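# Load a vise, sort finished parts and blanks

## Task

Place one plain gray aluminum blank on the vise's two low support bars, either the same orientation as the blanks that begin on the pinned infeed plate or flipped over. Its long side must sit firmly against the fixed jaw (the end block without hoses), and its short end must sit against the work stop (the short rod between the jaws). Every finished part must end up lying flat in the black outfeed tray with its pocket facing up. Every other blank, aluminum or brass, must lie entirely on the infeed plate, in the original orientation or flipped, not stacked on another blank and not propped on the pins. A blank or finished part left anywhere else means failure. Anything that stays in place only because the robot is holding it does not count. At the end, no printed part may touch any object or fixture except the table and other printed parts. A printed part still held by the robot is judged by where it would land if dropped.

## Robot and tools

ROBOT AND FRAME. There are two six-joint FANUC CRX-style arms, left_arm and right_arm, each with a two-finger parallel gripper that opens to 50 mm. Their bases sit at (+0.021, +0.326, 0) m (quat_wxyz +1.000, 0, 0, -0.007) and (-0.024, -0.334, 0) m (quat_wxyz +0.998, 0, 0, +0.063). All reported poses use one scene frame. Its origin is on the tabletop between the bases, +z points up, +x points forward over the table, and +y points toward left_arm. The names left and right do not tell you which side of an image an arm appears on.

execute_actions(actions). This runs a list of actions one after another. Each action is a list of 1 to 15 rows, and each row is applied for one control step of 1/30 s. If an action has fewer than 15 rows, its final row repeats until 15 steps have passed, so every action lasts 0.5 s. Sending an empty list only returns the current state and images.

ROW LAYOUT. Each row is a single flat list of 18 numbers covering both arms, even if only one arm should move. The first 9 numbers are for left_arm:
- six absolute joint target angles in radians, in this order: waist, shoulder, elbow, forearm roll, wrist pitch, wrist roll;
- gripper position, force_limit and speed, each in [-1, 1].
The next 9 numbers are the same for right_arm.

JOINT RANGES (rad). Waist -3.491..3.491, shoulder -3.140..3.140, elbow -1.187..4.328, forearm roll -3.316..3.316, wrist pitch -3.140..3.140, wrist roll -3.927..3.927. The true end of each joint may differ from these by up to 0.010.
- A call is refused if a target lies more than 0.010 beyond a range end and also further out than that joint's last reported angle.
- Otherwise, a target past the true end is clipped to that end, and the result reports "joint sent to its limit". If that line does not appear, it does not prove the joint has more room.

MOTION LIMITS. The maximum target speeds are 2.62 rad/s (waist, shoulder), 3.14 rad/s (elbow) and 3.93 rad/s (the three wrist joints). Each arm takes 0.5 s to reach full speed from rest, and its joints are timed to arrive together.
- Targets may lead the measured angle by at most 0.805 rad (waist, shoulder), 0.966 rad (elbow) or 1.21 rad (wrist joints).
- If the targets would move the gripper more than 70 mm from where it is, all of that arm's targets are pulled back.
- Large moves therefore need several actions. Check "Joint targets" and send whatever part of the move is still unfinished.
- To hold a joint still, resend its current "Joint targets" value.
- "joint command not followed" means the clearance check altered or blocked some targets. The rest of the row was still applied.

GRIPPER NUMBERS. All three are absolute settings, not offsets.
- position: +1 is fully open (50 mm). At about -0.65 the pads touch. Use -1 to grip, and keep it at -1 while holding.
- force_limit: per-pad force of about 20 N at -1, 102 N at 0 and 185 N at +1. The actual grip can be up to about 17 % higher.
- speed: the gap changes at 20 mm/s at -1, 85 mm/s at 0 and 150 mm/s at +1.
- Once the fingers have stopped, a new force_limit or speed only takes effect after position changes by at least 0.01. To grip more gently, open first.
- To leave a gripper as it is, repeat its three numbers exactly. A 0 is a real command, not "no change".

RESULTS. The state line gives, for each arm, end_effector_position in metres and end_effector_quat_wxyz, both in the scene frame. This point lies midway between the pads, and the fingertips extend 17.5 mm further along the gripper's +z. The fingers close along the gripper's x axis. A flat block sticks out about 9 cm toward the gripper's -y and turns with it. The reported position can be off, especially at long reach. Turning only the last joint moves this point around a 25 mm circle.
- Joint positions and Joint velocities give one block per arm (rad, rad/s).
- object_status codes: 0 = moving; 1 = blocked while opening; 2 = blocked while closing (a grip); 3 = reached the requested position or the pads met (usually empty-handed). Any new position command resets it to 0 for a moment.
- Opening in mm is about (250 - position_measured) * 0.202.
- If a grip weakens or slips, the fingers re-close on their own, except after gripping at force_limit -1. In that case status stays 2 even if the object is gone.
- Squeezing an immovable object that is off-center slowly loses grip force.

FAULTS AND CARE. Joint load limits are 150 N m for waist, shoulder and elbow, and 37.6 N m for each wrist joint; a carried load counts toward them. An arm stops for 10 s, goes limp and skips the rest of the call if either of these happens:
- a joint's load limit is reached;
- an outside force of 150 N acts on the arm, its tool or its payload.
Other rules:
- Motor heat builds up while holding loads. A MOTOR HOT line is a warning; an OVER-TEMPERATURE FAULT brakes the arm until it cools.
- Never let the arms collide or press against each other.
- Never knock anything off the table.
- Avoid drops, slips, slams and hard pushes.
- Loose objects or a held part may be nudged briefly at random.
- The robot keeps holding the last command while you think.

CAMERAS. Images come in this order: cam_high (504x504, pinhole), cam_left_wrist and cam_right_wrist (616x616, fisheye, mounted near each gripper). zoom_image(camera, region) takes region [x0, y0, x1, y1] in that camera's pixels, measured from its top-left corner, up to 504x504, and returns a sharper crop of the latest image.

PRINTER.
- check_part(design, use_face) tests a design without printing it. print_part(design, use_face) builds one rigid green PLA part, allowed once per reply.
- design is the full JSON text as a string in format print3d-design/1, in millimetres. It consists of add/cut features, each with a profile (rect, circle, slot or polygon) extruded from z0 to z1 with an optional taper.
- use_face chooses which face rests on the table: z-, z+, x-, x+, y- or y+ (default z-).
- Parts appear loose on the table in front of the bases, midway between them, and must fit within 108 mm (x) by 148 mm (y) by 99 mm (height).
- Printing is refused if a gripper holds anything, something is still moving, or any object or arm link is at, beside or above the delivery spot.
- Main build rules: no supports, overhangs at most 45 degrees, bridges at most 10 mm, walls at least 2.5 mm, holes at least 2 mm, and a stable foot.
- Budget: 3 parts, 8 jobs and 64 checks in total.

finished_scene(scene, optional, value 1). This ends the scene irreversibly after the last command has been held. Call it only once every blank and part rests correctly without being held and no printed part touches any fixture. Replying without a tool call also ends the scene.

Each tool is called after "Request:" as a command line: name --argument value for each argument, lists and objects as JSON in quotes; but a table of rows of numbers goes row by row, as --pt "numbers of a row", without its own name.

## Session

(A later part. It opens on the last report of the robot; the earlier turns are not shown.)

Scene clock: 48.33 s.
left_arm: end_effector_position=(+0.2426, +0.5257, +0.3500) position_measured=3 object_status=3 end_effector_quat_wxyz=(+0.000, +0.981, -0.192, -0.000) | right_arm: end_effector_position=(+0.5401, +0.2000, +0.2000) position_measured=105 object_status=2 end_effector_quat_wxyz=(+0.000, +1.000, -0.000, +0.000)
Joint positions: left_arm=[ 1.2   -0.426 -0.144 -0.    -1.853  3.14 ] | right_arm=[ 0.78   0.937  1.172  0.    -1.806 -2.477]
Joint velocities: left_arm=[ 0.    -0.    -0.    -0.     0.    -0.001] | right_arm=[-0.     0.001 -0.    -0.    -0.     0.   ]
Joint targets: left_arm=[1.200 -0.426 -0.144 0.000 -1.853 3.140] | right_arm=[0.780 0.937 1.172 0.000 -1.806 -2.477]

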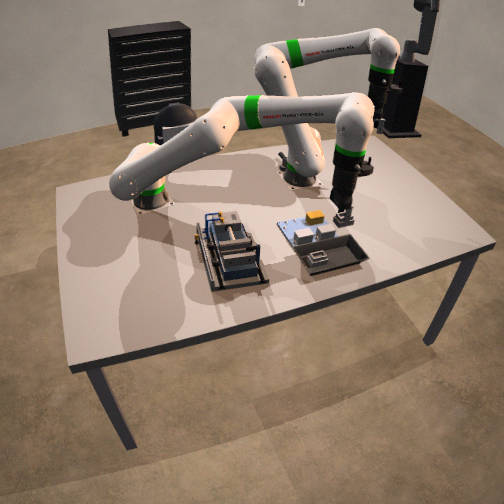

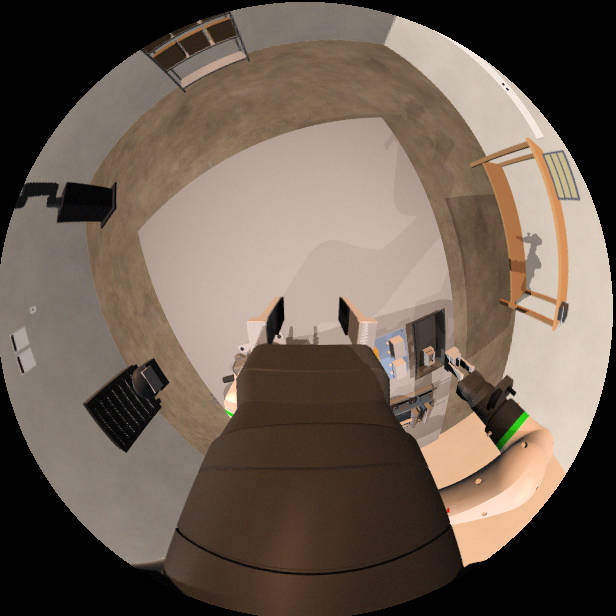

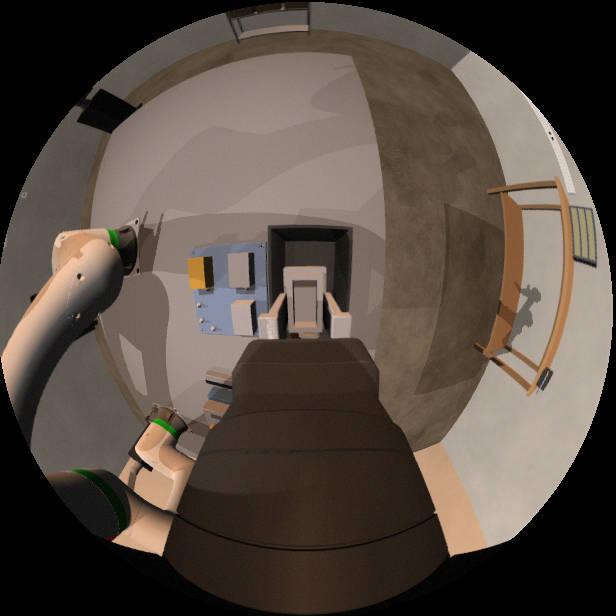

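Request:
execute_actions --actions '[[[1.2,-0.426,-0.144,0,-1.853,3.14,1,0,0,0.7717,0.9191,0.9990,0,-1.6507,-2.4686,-1,0,-0.5]],[[1.2,-0.426,-0.144,0,-1.853,3.14,1,0,0,0.7717,0.9167,0.8551,0,-1.5092,-2.4686,-1,0,-0.5]],[[1.2,-0.426,-0.144,0,-1.853,3.14,1,0,0,0.7717,0.9167,0.8551,0,-1.5092,-2.4686,-1,0,-0.5]]]'

Request:
zoom_image --camera "cam_high" --region '[260, 170, 400, 290]'

Scene clock: 51.50 s.
left_arm: end_effector_position=(+0.2426, +0.5257, +0.3500) position_measured=3 object_status=3 end_effector_quat_wxyz=(+0.000, +0.981, -0.192, -0.000) | right_arm: end_effector_position=(+0.5481, +0.2000, +0.0801) position_measured=105 object_status=2 end_effector_quat_wxyz=(-0.000, +1.000, -0.000, +0.000)
Joint positions: left_arm=[ 1.2   -0.426 -0.144  0.    -1.853  3.14 ] | right_arm=[ 0.772  0.917  0.855  0.    -1.509 -2.469]
Joint velocities: left_arm=[-0.001  0.001 -0.001 -0.001  0.    -0.   ] | right_arm=[-0.002 -0.    -0.    -0.    -0.    -0.   ]
Joint targets: left_arm=[1.200 -0.426 -0.144 0.000 -1.853 3.140] | right_arm=[0.772 0.917 0.855 0.000 -1.509 -2.469]

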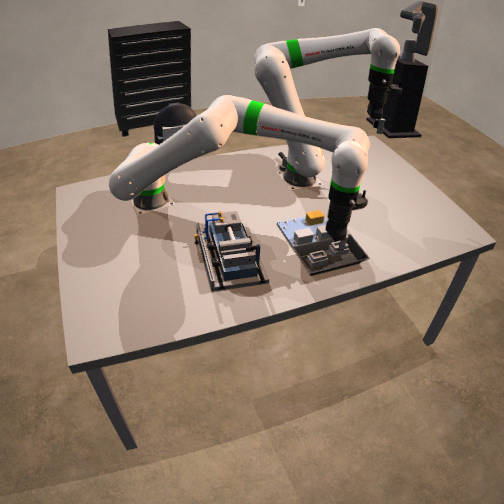

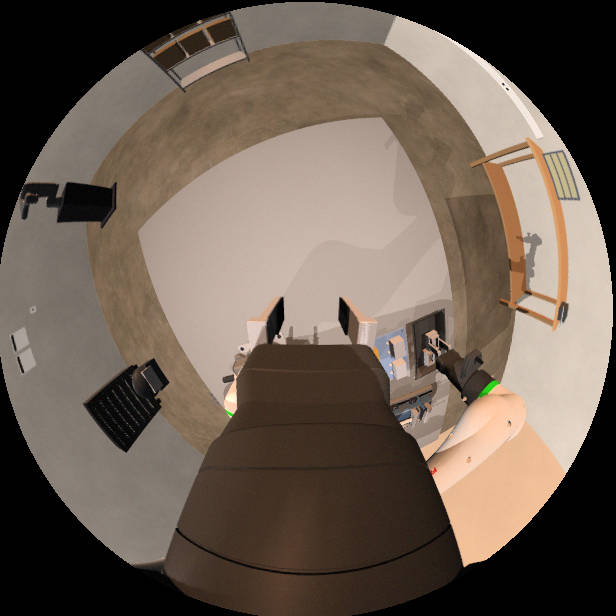

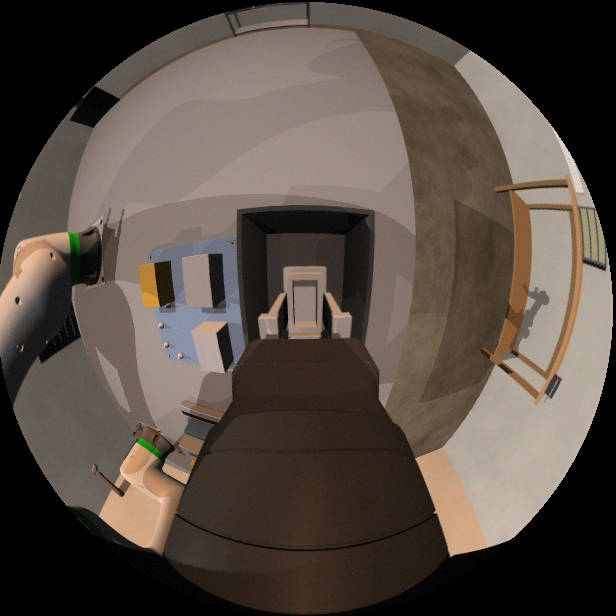

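Region (260, 170, 400, 290) of cam_high's 504x504 image, scaled by 3.600, with more detail than that image has; it fills the top 432 rows of this view, and the rest is white.

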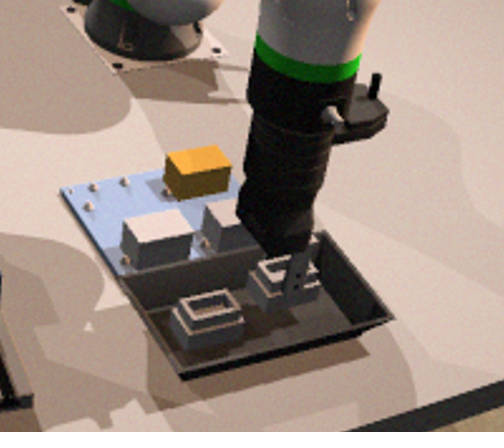

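Request:
execute_actions --actions '[[[1.2,-0.426,-0.144,0,-1.853,3.14,1,0,0,0.7717,0.9268,0.8030,0,-1.4470,-2.4686,-1,0,-0.5]],[[1.2,-0.426,-0.144,0,-1.853,3.14,1,0,0,0.7717,0.9268,0.8030,0,-1.4470,-2.4686,-1,0,-0.5]]]'

Request:
zoom_image --camera "cam_high" --region '[300, 220, 380, 280]'

Scene clock: 64.77 s.
left_arm: end_effector_position=(+0.2426, +0.5257, +0.3500) position_measured=3 object_status=3 end_effector_quat_wxyz=(+0.000, +0.981, -0.192, -0.000) | right_arm: end_effector_position=(+0.5487, +0.2004, +0.0533) position_measured=105 object_status=2 end_effector_quat_wxyz=(-0.001, +1.000, -0.000, +0.001)
Joint positions: left_arm=[ 1.2   -0.426 -0.144  0.    -1.853  3.14 ] | right_arm=[ 0.772  0.923  0.804  0.001 -1.448 -2.469]
Joint velocities: left_arm=[ 0.001 -0.001  0.     0.001 -0.001 -0.   ] | right_arm=[-0.001 -0.    -0.001 -0.     0.001 -0.001]
Joint targets: left_arm=[1.200 -0.426 -0.144 0.000 -1.853 3.140] | right_arm=[0.772 0.924 0.804 0.001 -1.448 -2.469]
FORCE FAULT: contact force on the right arm reached its limit, and that arm stopped for 10 seconds. The contact can be on any part of that arm, not only on its tool. That time counts as 19 of the actions that you can send in this scene. That arm's remaining commands of this call were not run. That arm holds still and accepts commands again. Move the arm away from the contact; if what it grips holds it there, let go first. Pushing or pulling that hard again can fault the arm again.

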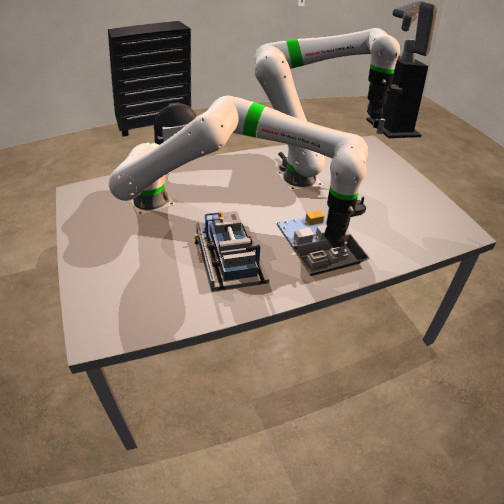

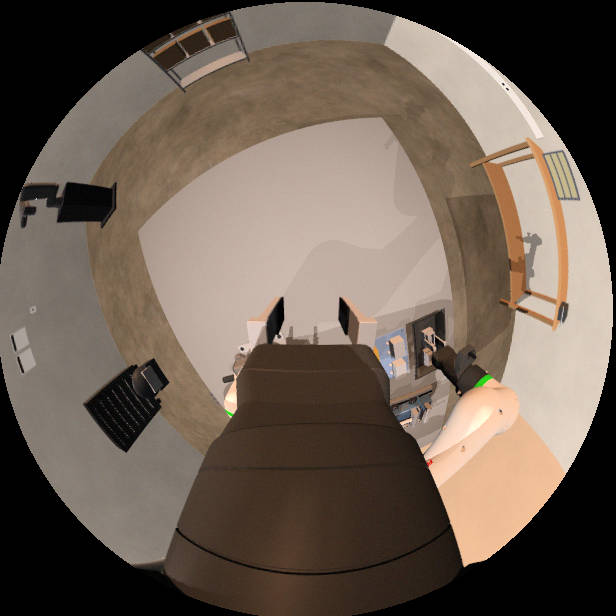

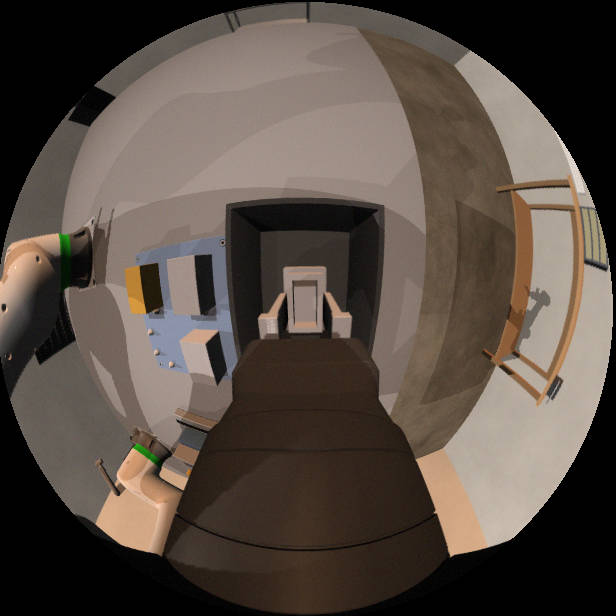

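Region (300, 220, 380, 280) of cam_high's 504x504 image, scaled by 6.300, with more detail than that image has; it fills the top 378 rows of this view, and the rest is white.

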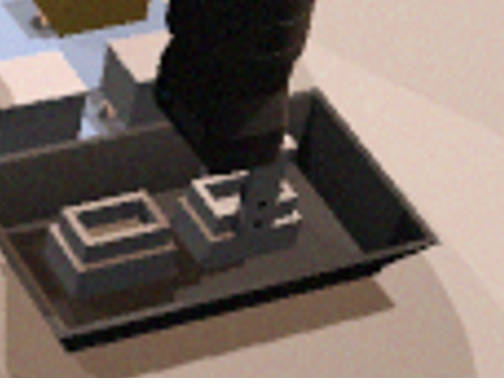

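Request:
execute_actions --actions '[[[1.2,-0.426,-0.144,0,-1.853,3.14,1,0,0,0.7717,0.924,0.804,0,-1.448,-2.4686,1,0,-0.5]],[[1.2,-0.426,-0.144,0,-1.853,3.14,1,0,0,0.7717,0.924,0.804,0,-1.448,-2.4686,1,0,-0.5]],[[1.2,-0.426,-0.144,0,-1.853,3.14,1,0,0,0.7717,0.9191,0.9990,0,-1.6507,-2.4686,1,0,-0.5]],[[1.2,-0.426,-0.144,0,-1.853,3.14,1,0,0,0.7717,0.9191,0.9990,0,-1.6507,-2.4686,1,0,-0.5]]]'

Request:
zoom_image --camera "cam_right_wrist" --region '[180, 200, 420, 350]'

Scene clock: 67.27 s.
left_arm: end_effector_position=(+0.2426, +0.5257, +0.3500) position_measured=3 object_status=3 end_effector_quat_wxyz=(+0.000, +0.981, -0.192, -0.000) | right_arm: end_effector_position=(+0.5482, +0.2001, +0.1400) position_measured=3 object_status=3 end_effector_quat_wxyz=(+0.000, +1.000, -0.000, -0.000)
Joint positions: left_arm=[ 1.2   -0.426 -0.144  0.    -1.853  3.14 ] | right_arm=[ 0.772  0.919  0.999 -0.    -1.651 -2.469]
Joint velocities: left_arm=[ 0.001 -0.    -0.     0.001  0.     0.   ] | right_arm=[ 0.001 -0.001  0.    -0.001 -0.     0.   ]
Joint targets: left_arm=[1.200 -0.426 -0.144 0.000 -1.853 3.140] | right_arm=[0.772 0.919 0.999 0.000 -1.651 -2.469]

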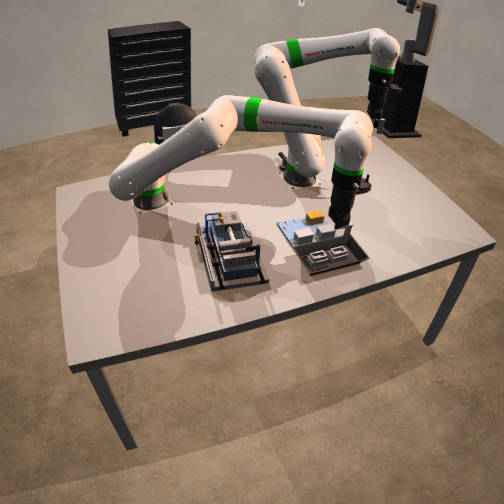

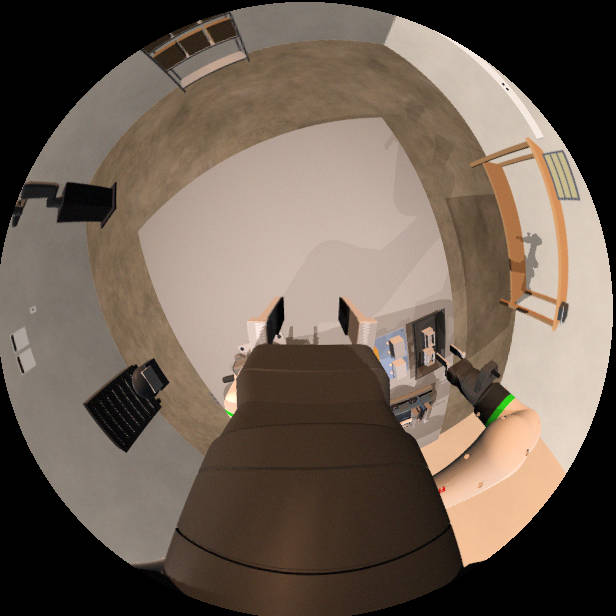

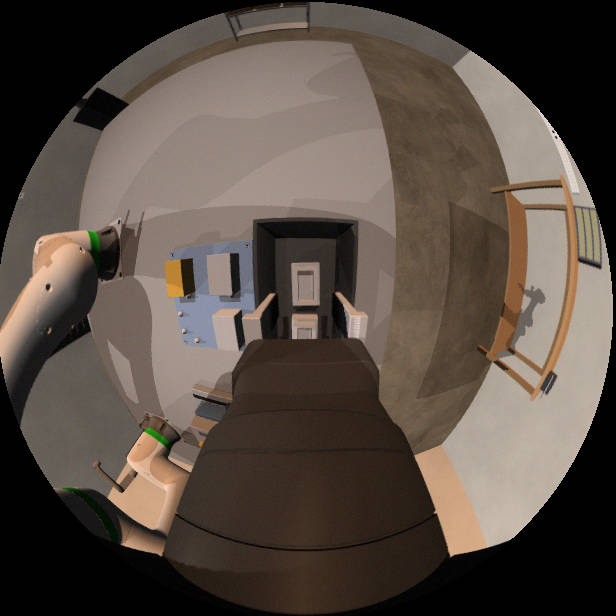

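Region (180, 200, 420, 350) of cam_right_wrist's 616x616 image, scaled by 2.100, with more detail than that image has; it fills the top 315 rows of this view, and the rest is white.

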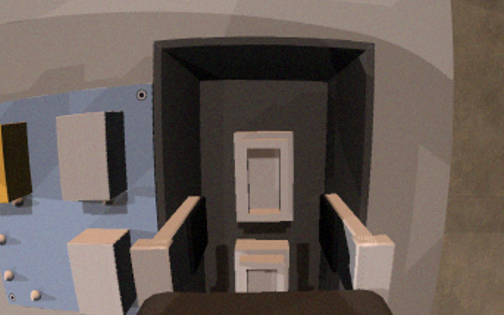

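Request:
execute_actions --actions '[[[1.2,-0.426,-0.144,0,-1.853,3.14,1,0,0,0.8565,0.4865,0.3009,0,-1.3852,-2.5534,1,0,0]],[[1.2,-0.426,-0.144,0,-1.853,3.14,1,0,0,0.8565,0.4865,0.3009,0,-1.3852,-2.5534,1,0,0]],[[1.2,-0.426,-0.144,0,-1.853,3.14,1,0,0,0.8565,0.4865,0.3009,0,-1.3852,-2.5534,1,0,0]]]'

Request:
zoom_image --camera "cam_right_wrist" --region '[200, 200, 420, 350]'

Scene clock: 71.73 s.
left_arm: end_effector_position=(+0.2426, +0.5257, +0.3500) position_measured=3 object_status=3 end_effector_quat_wxyz=(+0.000, +0.981, -0.192, -0.000) | right_arm: end_effector_position=(+0.4251, +0.1300, +0.1401) position_measured=3 object_status=3 end_effector_quat_wxyz=(+0.000, +1.000, -0.000, +0.000)
Joint positions: left_arm=[ 1.2   -0.426 -0.144  0.    -1.853  3.14 ] | right_arm=[ 0.856  0.487  0.301  0.    -1.385 -2.553]
Joint velocities: left_arm=[-0.  0. -0. -0.  0. -0.] | right_arm=[-0.     0.001 -0.     0.    -0.    -0.001]
Joint targets: left_arm=[1.200 -0.426 -0.144 0.000 -1.853 3.140] | right_arm=[0.856 0.486 0.301 0.000 -1.385 -2.553]

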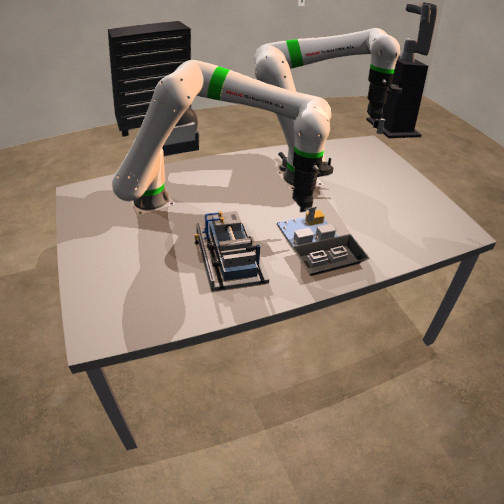

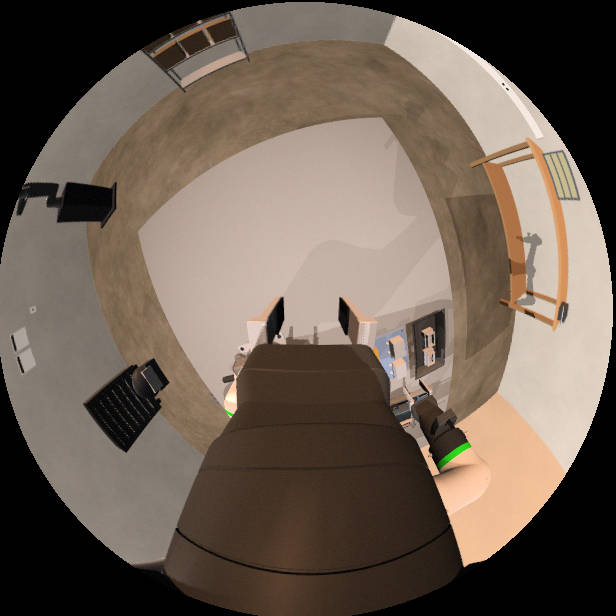

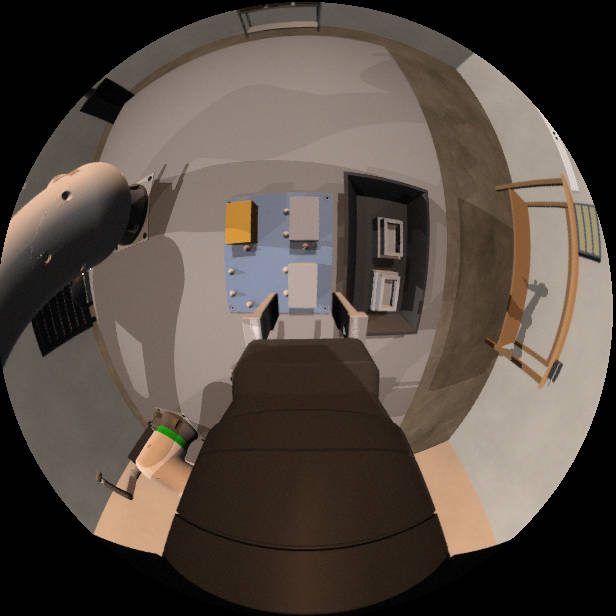

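Region (200, 200, 420, 350) of cam_right_wrist's 616x616 image, scaled by 2.291, with more detail than that image has; it fills the top 344 rows of this view, and the rest is white.

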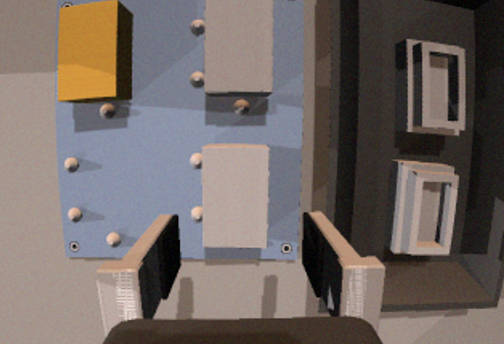

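Request:
execute_actions --actions '[[[1.2,-0.426,-0.144,0,-1.853,3.14,1,0,0,0.8745,0.5401,0.2120,0,-1.2427,-2.5714,1,0,0]],[[1.2,-0.426,-0.144,0,-1.853,3.14,1,0,0,0.8745,0.5401,0.2120,0,-1.2427,-2.5714,1,0,0]]]'

Request:
zoom_image --camera "cam_right_wrist" --region '[200, 200, 420, 350]'

Request:
zoom_image --camera "cam_high" --region '[270, 190, 350, 260]'

Scene clock: 73.53 s.
left_arm: end_effector_position=(+0.2426, +0.5257, +0.3500) position_measured=3 object_status=3 end_effector_quat_wxyz=(+0.000, +0.981, -0.192, -0.000) | right_arm: end_effector_position=(+0.4191, +0.1410, +0.0701) position_measured=3 object_status=3 end_effector_quat_wxyz=(+0.000, +1.000, -0.000, +0.000)
Joint positions: left_arm=[ 1.2   -0.426 -0.144  0.    -1.853  3.14 ] | right_arm=[ 0.874  0.54   0.212  0.    -1.243 -2.571]
Joint velocities: left_arm=[-0.001  0.     0.001  0.001 -0.     0.002] | right_arm=[ 0.     0.001  0.    -0.    -0.002  0.   ]
Joint targets: left_arm=[1.200 -0.426 -0.144 0.000 -1.853 3.140] | right_arm=[0.875 0.540 0.212 0.000 -1.243 -2.571]

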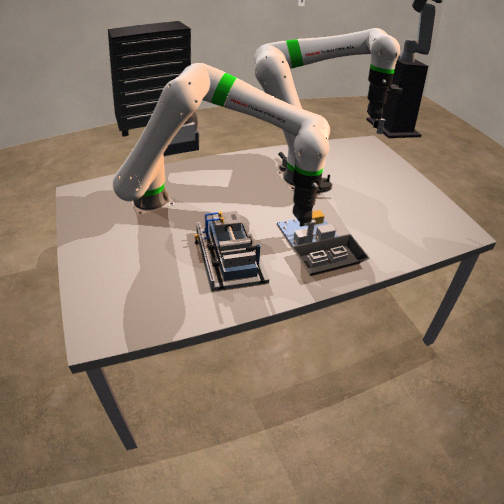

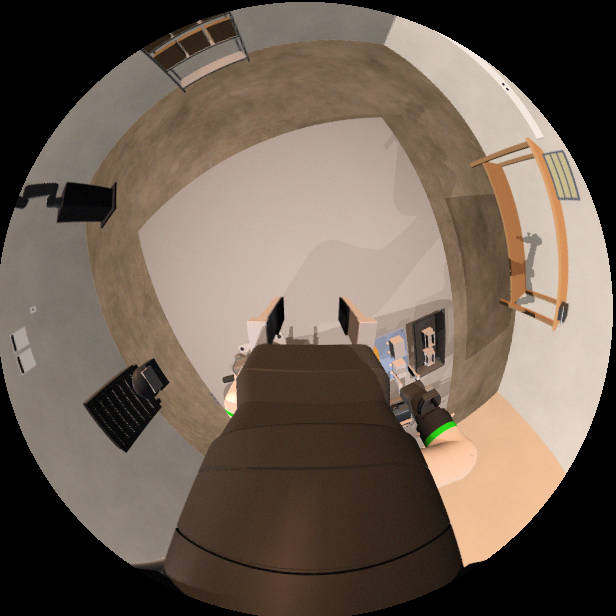

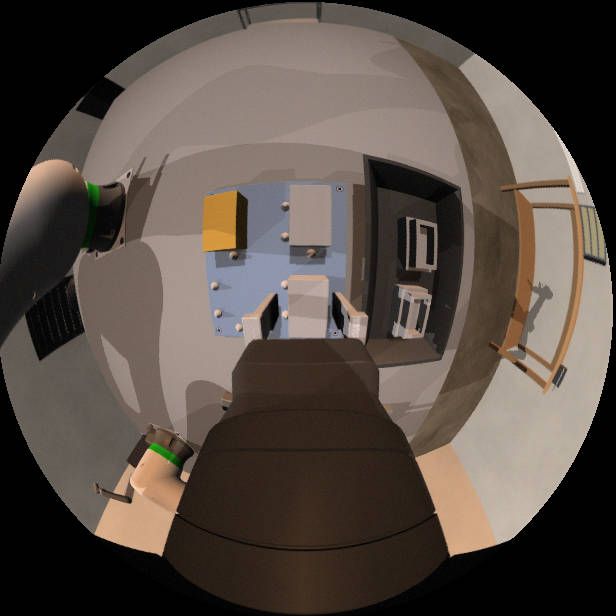

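Region (200, 200, 420, 350) of cam_right_wrist's 616x616 image, scaled by 2.291, with more detail than that image has; it fills the top 344 rows of this view, and the rest is white.

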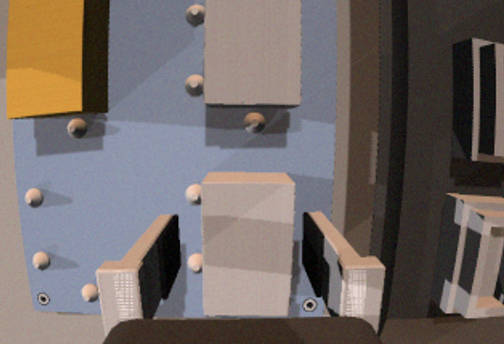

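Region (270, 190, 350, 260) of cam_high's 504x504 image, scaled by 6.300, with more detail than that image has; it fills the top 441 rows of this view, and the rest is white.

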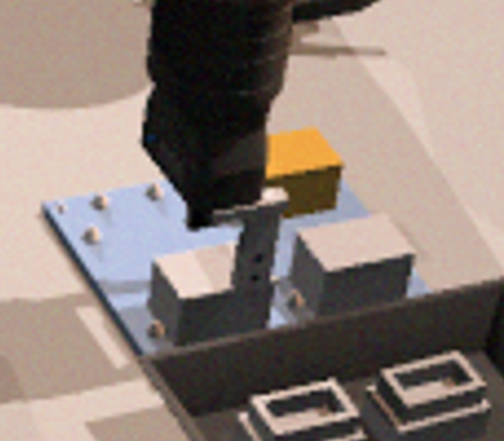

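Request:
execute_actions --actions '[[[1.2,-0.426,-0.144,0,-1.853,3.14,1,0,0,0.8745,0.5401,0.2120,0,-1.2427,-2.5714,-1,0,0]],[[1.2,-0.426,-0.144,0,-1.853,3.14,1,0,0,0.8745,0.5401,0.2120,0,-1.2427,-2.5714,-1,0,0]]]'

Request:
zoom_image --camera "cam_right_wrist" --region '[200, 200, 420, 350]'

Scene clock: 77.13 s.
left_arm: end_effector_position=(+0.2426, +0.5257, +0.3500) position_measured=3 object_status=3 end_effector_quat_wxyz=(+0.000, +0.981, -0.192, -0.000) | right_arm: end_effector_position=(+0.4191, +0.1410, +0.0701) position_measured=253 object_status=3 end_effector_quat_wxyz=(+0.000, +1.000, -0.000, -0.000)
Joint positions: left_arm=[ 1.2   -0.426 -0.144  0.    -1.853  3.14 ] | right_arm=[ 0.875  0.54   0.212 -0.    -1.243 -2.571]
Joint velocities: left_arm=[-0.    -0.    -0.     0.001 -0.     0.002] | right_arm=[ 0.002  0.001  0.    -0.    -0.     0.   ]
Joint targets: left_arm=[1.200 -0.426 -0.144 0.000 -1.853 3.140] | right_arm=[0.875 0.540 0.212 0.000 -1.243 -2.571]

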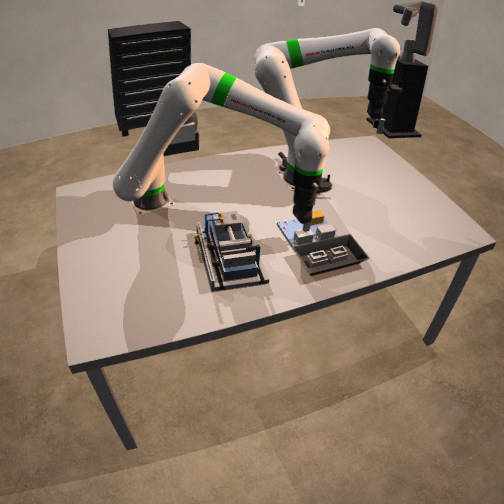

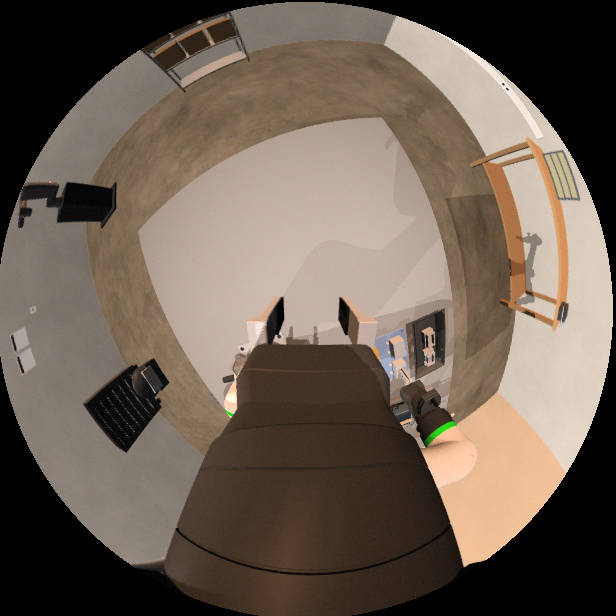

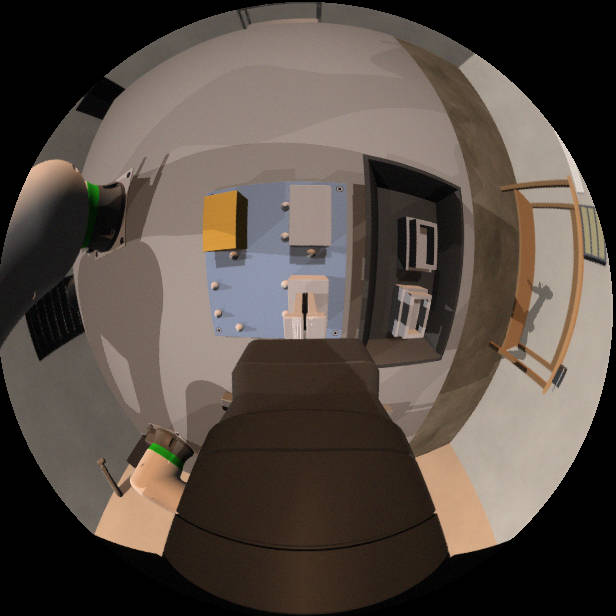

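Region (200, 200, 420, 350) of cam_right_wrist's 616x616 image, scaled by 2.291, with more detail than that image has; it fills the top 344 rows of this view, and the rest is white.

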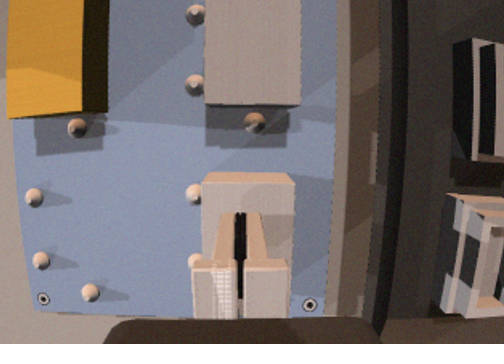

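Request:
execute_actions --actions '[[[1.2,-0.426,-0.144,0,-1.853,3.14,1,0,0,0.8745,0.5401,0.2120,0,-1.2427,-2.5714,1,0,0.5]],[[1.2,-0.426,-0.144,0,-1.853,3.14,1,0,0,0.8745,0.5505,0.1970,0,-1.2173,-2.5714,1,0,0.5]],[[1.2,-0.426,-0.144,0,-1.853,3.14,1,0,0,0.8745,0.5505,0.1970,0,-1.2173,-2.5714,-1,-1,0]],[[1.2,-0.426,-0.144,0,-1.853,3.14,1,0,0,0.8745,0.5505,0.1970,0,-1.2173,-2.5714,-1,-1,0]]]'

Scene clock: 84.03 s.
left_arm: end_effector_position=(+0.2426, +0.5257, +0.3500) position_measured=3 object_status=3 end_effector_quat_wxyz=(+0.000, +0.981, -0.192, -0.000) | right_arm: end_effector_position=(+0.4191, +0.1411, +0.0576) position_measured=59 object_status=2 end_effector_quat_wxyz=(-0.000, +1.000, -0.000, +0.000)
Joint positions: left_arm=[ 1.2   -0.426 -0.144  0.    -1.853  3.14 ] | right_arm=[ 0.875  0.55   0.197  0.    -1.217 -2.571]
Joint velocities: left_arm=[-0.    -0.    -0.    -0.001 -0.     0.001] | right_arm=[-0.     0.001  0.    -0.    -0.001  0.   ]
Joint targets: left_arm=[1.200 -0.426 -0.144 0.000 -1.853 3.140] | right_arm=[0.875 0.550 0.197 0.000 -1.217 -2.571]

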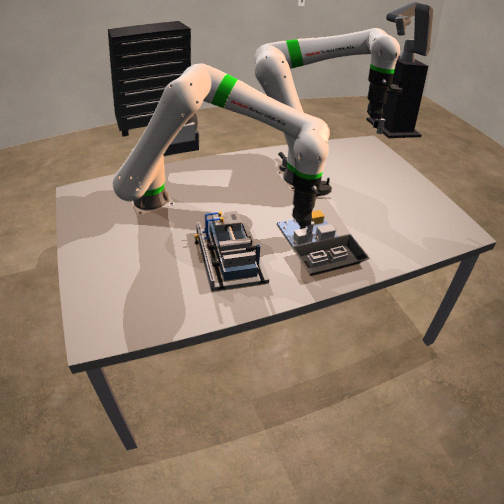

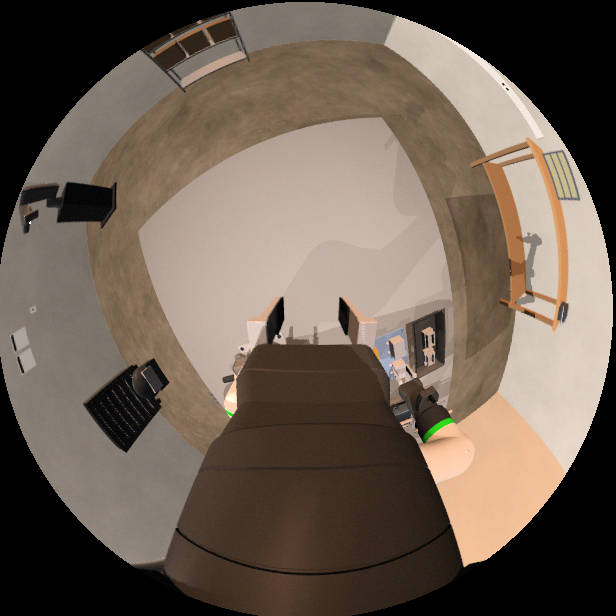

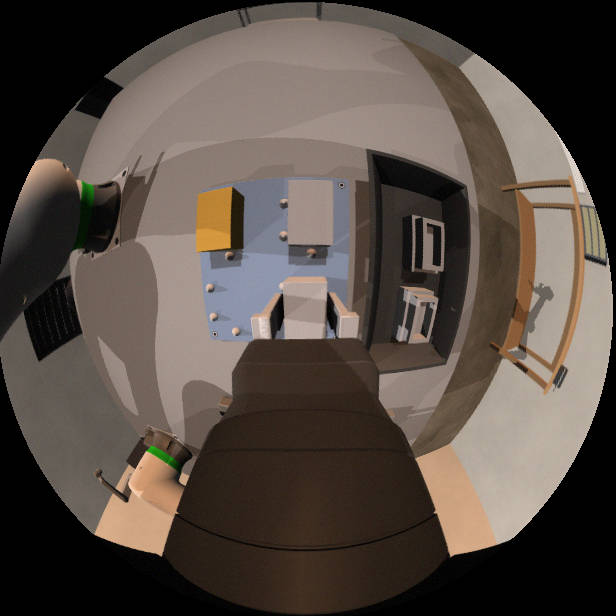

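Request:
execute_actions --actions '[[[1.2,-0.426,-0.144,0,-1.853,3.14,1,0,0,0.8745,0.5505,0.1970,0,-1.2173,-2.5714,1,0,0.5]],[[1.2,-0.426,-0.144,0,-1.853,3.14,1,0,0,0.8745,0.5452,0.2046,0,-1.2302,-2.5714,1,0,0.5]],[[1.2,-0.426,-0.144,0,-1.853,3.14,1,0,0,0.8745,0.5452,0.2046,0,-1.2302,-2.5714,-1,-1,0.5]],[[1.2,-0.426,-0.144,0,-1.853,3.14,1,0,0,0.8745,0.5452,0.2046,0,-1.2302,-2.5714,-1,-1,0.5]]]'

Scene clock: 87.83 s.
left_arm: end_effector_position=(+0.2426, +0.5257, +0.3500) position_measured=3 object_status=3 end_effector_quat_wxyz=(+0.000, +0.981, -0.192, -0.000) | right_arm: end_effector_position=(+0.4191, +0.1411, +0.0640) position_measured=251 object_status=3 end_effector_quat_wxyz=(-0.000, +1.000, -0.000, +0.000)
Joint positions: left_arm=[ 1.2   -0.426 -0.144  0.    -1.853  3.14 ] | right_arm=[ 0.875  0.545  0.205  0.    -1.23  -2.571]
Joint velocities: left_arm=[-0.001 -0.001  0.    -0.001  0.    -0.001] | right_arm=[ 0.001 -0.001 -0.001  0.001 -0.     0.   ]
Joint targets: left_arm=[1.200 -0.426 -0.144 0.000 -1.853 3.140] | right_arm=[0.875 0.545 0.205 0.000 -1.230 -2.571]

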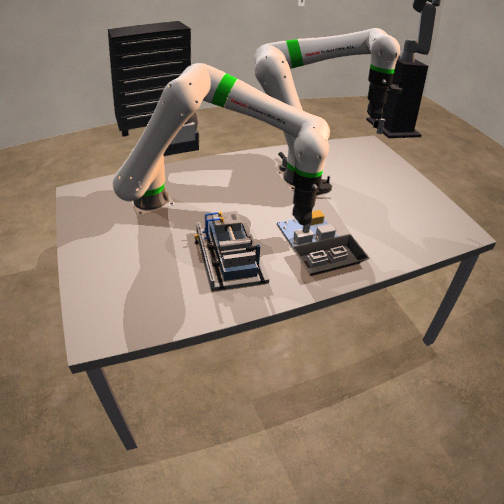

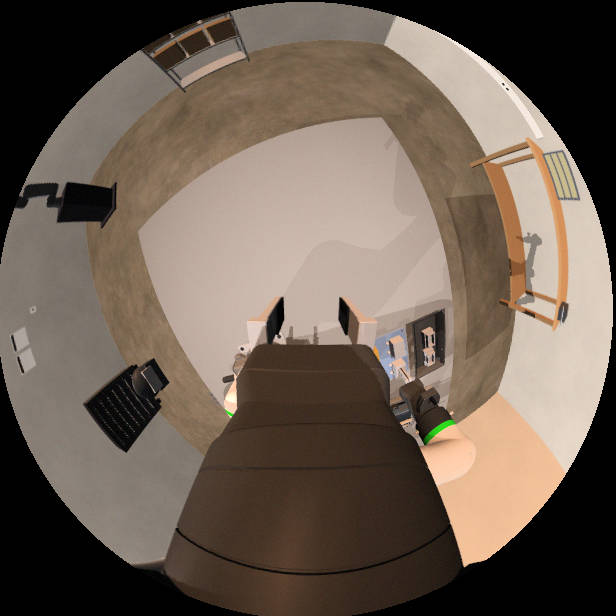

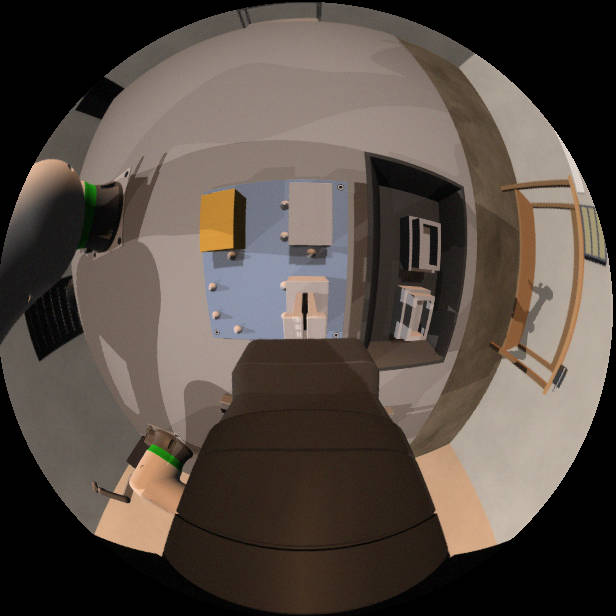

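Request:
execute_actions --actions '[[[1.2,-0.426,-0.144,0,-1.853,3.14,1,0,0,0.8745,0.5452,0.2046,0,-1.2302,-2.5714,1,0,0.5]],[[1.2,-0.426,-0.144,0,-1.853,3.14,1,0,0,0.8745,0.5542,0.1924,0,-1.2090,-2.5714,1,0,0.5]],[[1.2,-0.426,-0.144,0,-1.853,3.14,1,0,0,0.8745,0.5542,0.1924,0,-1.2090,-2.5714,-1,-0.5,0]],[[1.2,-0.426,-0.144,0,-1.853,3.14,1,0,0,0.8745,0.5542,0.1924,0,-1.2090,-2.5714,-1,-0.5,0]]]'

Scene clock: 90.93 s.
left_arm: end_effector_position=(+0.2426, +0.5257, +0.3500) position_measured=3 object_status=3 end_effector_quat_wxyz=(+0.000, +0.981, -0.192, -0.000) | right_arm: end_effector_position=(+0.4191, +0.1411, +0.0534) position_measured=62 object_status=2 end_effector_quat_wxyz=(+0.000, +1.000, -0.000, +0.000)
Joint positions: left_arm=[ 1.2   -0.426 -0.144  0.    -1.853  3.14 ] | right_arm=[ 0.874  0.554  0.192  0.    -1.209 -2.571]
Joint velocities: left_arm=[-0.    -0.    -0.     0.001 -0.     0.001] | right_arm=[-0.     0.     0.001 -0.     0.     0.001]
Joint targets: left_arm=[1.200 -0.426 -0.144 0.000 -1.853 3.140] | right_arm=[0.875 0.554 0.192 0.000 -1.209 -2.571]

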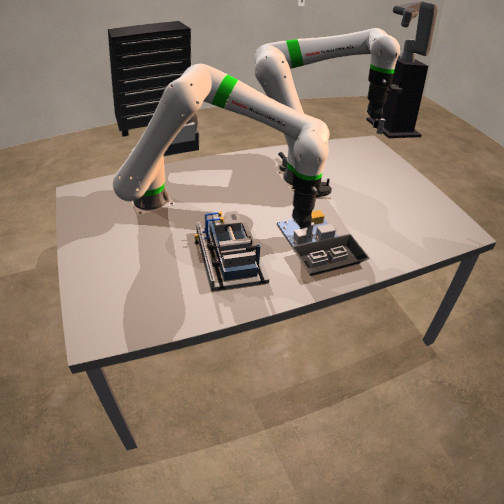

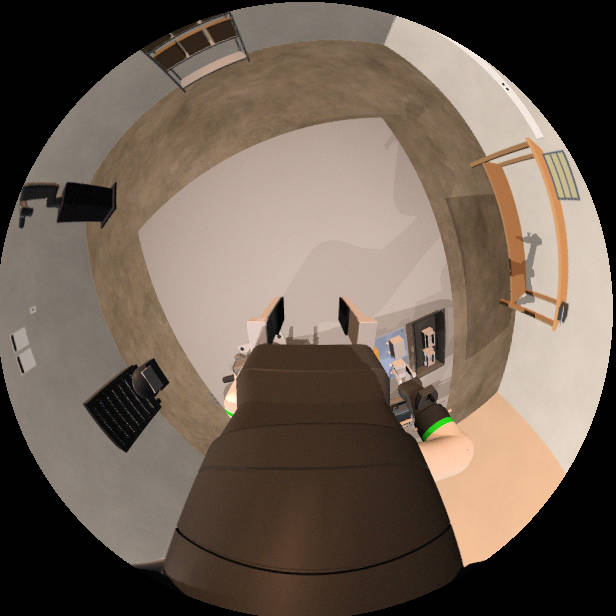

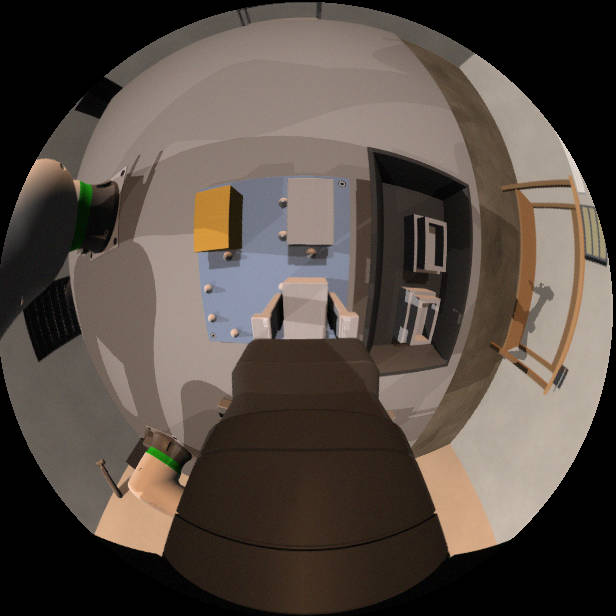

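Request:
execute_actions --actions '[[[1.2,-0.426,-0.144,0,-1.853,3.14,1,0,0,0.8745,0.4776,0.4283,0,-1.5215,-2.5714,-1,-0.5,0]],[[1.2,-0.426,-0.144,0,-1.853,3.14,1,0,0,0.4436,0.1962,0.0582,0,-1.4328,-2.2405,-1,-0.5,0]],[[1.2,-0.426,-0.144,0,-1.853,3.14,1,0,0,0.4436,0.1962,0.0582,0,-1.4328,-2.2405,-1,-0.5,0]],[[1.2,-0.426,-0.144,0,-1.853,3.14,1,0,0,0.4436,0.2142,-0.0150,0,-1.3416,-2.2405,-1,-0.5,0]],[[1.2,-0.426,-0.144,0,-1.853,3.14,1,0,0,0.4436,0.2142,-0.0150,0,-1.3416,-2.2405,-1,-0.5,0]]]'

Request:
zoom_image --camera "cam_right_wrist" --region '[200, 200, 420, 350]'

Scene clock: 95.00 s.
left_arm: end_effector_position=(+0.2426, +0.5257, +0.3500) position_measured=3 object_status=3 end_effector_quat_wxyz=(+0.000, +0.981, -0.192, -0.000) | right_arm: end_effector_position=(+0.4746, -0.1457, +0.1599) position_measured=62 object_status=2 end_effector_quat_wxyz=(+0.000, +0.999, -0.050, +0.000)
Joint positions: left_arm=[ 1.2   -0.426 -0.144  0.    -1.853  3.14 ] | right_arm=[ 0.444  0.214 -0.015  0.    -1.342 -2.241]
Joint velocities: left_arm=[-0.001 -0.    -0.    -0.     0.001  0.001] | right_arm=[ 0.001 -0.002 -0.     0.     0.001  0.   ]
Joint targets: left_arm=[1.200 -0.426 -0.144 0.000 -1.853 3.140] | right_arm=[0.444 0.214 -0.015 0.000 -1.342 -2.240]

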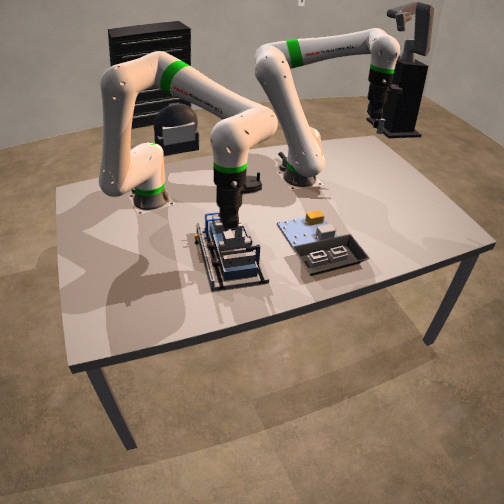

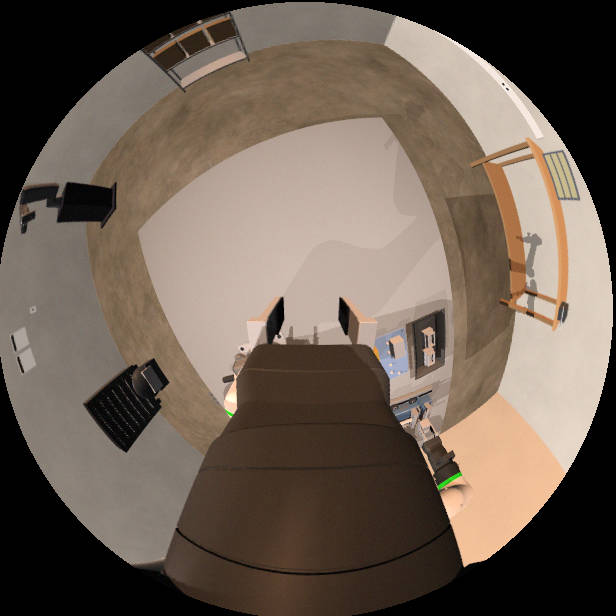

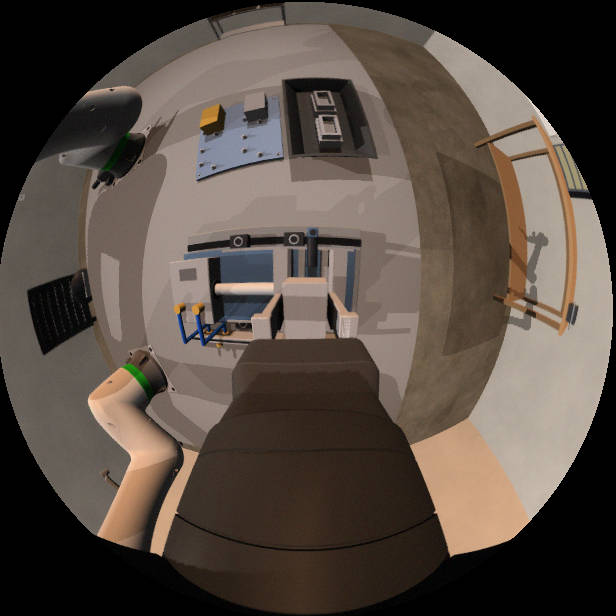

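Region (200, 200, 420, 350) of cam_right_wrist's 616x616 image, scaled by 2.291, with more detail than that image has; it fills the top 344 rows of this view, and the rest is white.

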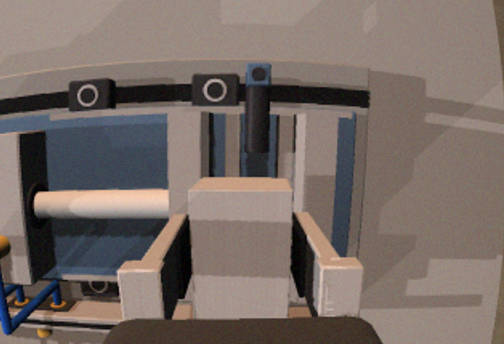

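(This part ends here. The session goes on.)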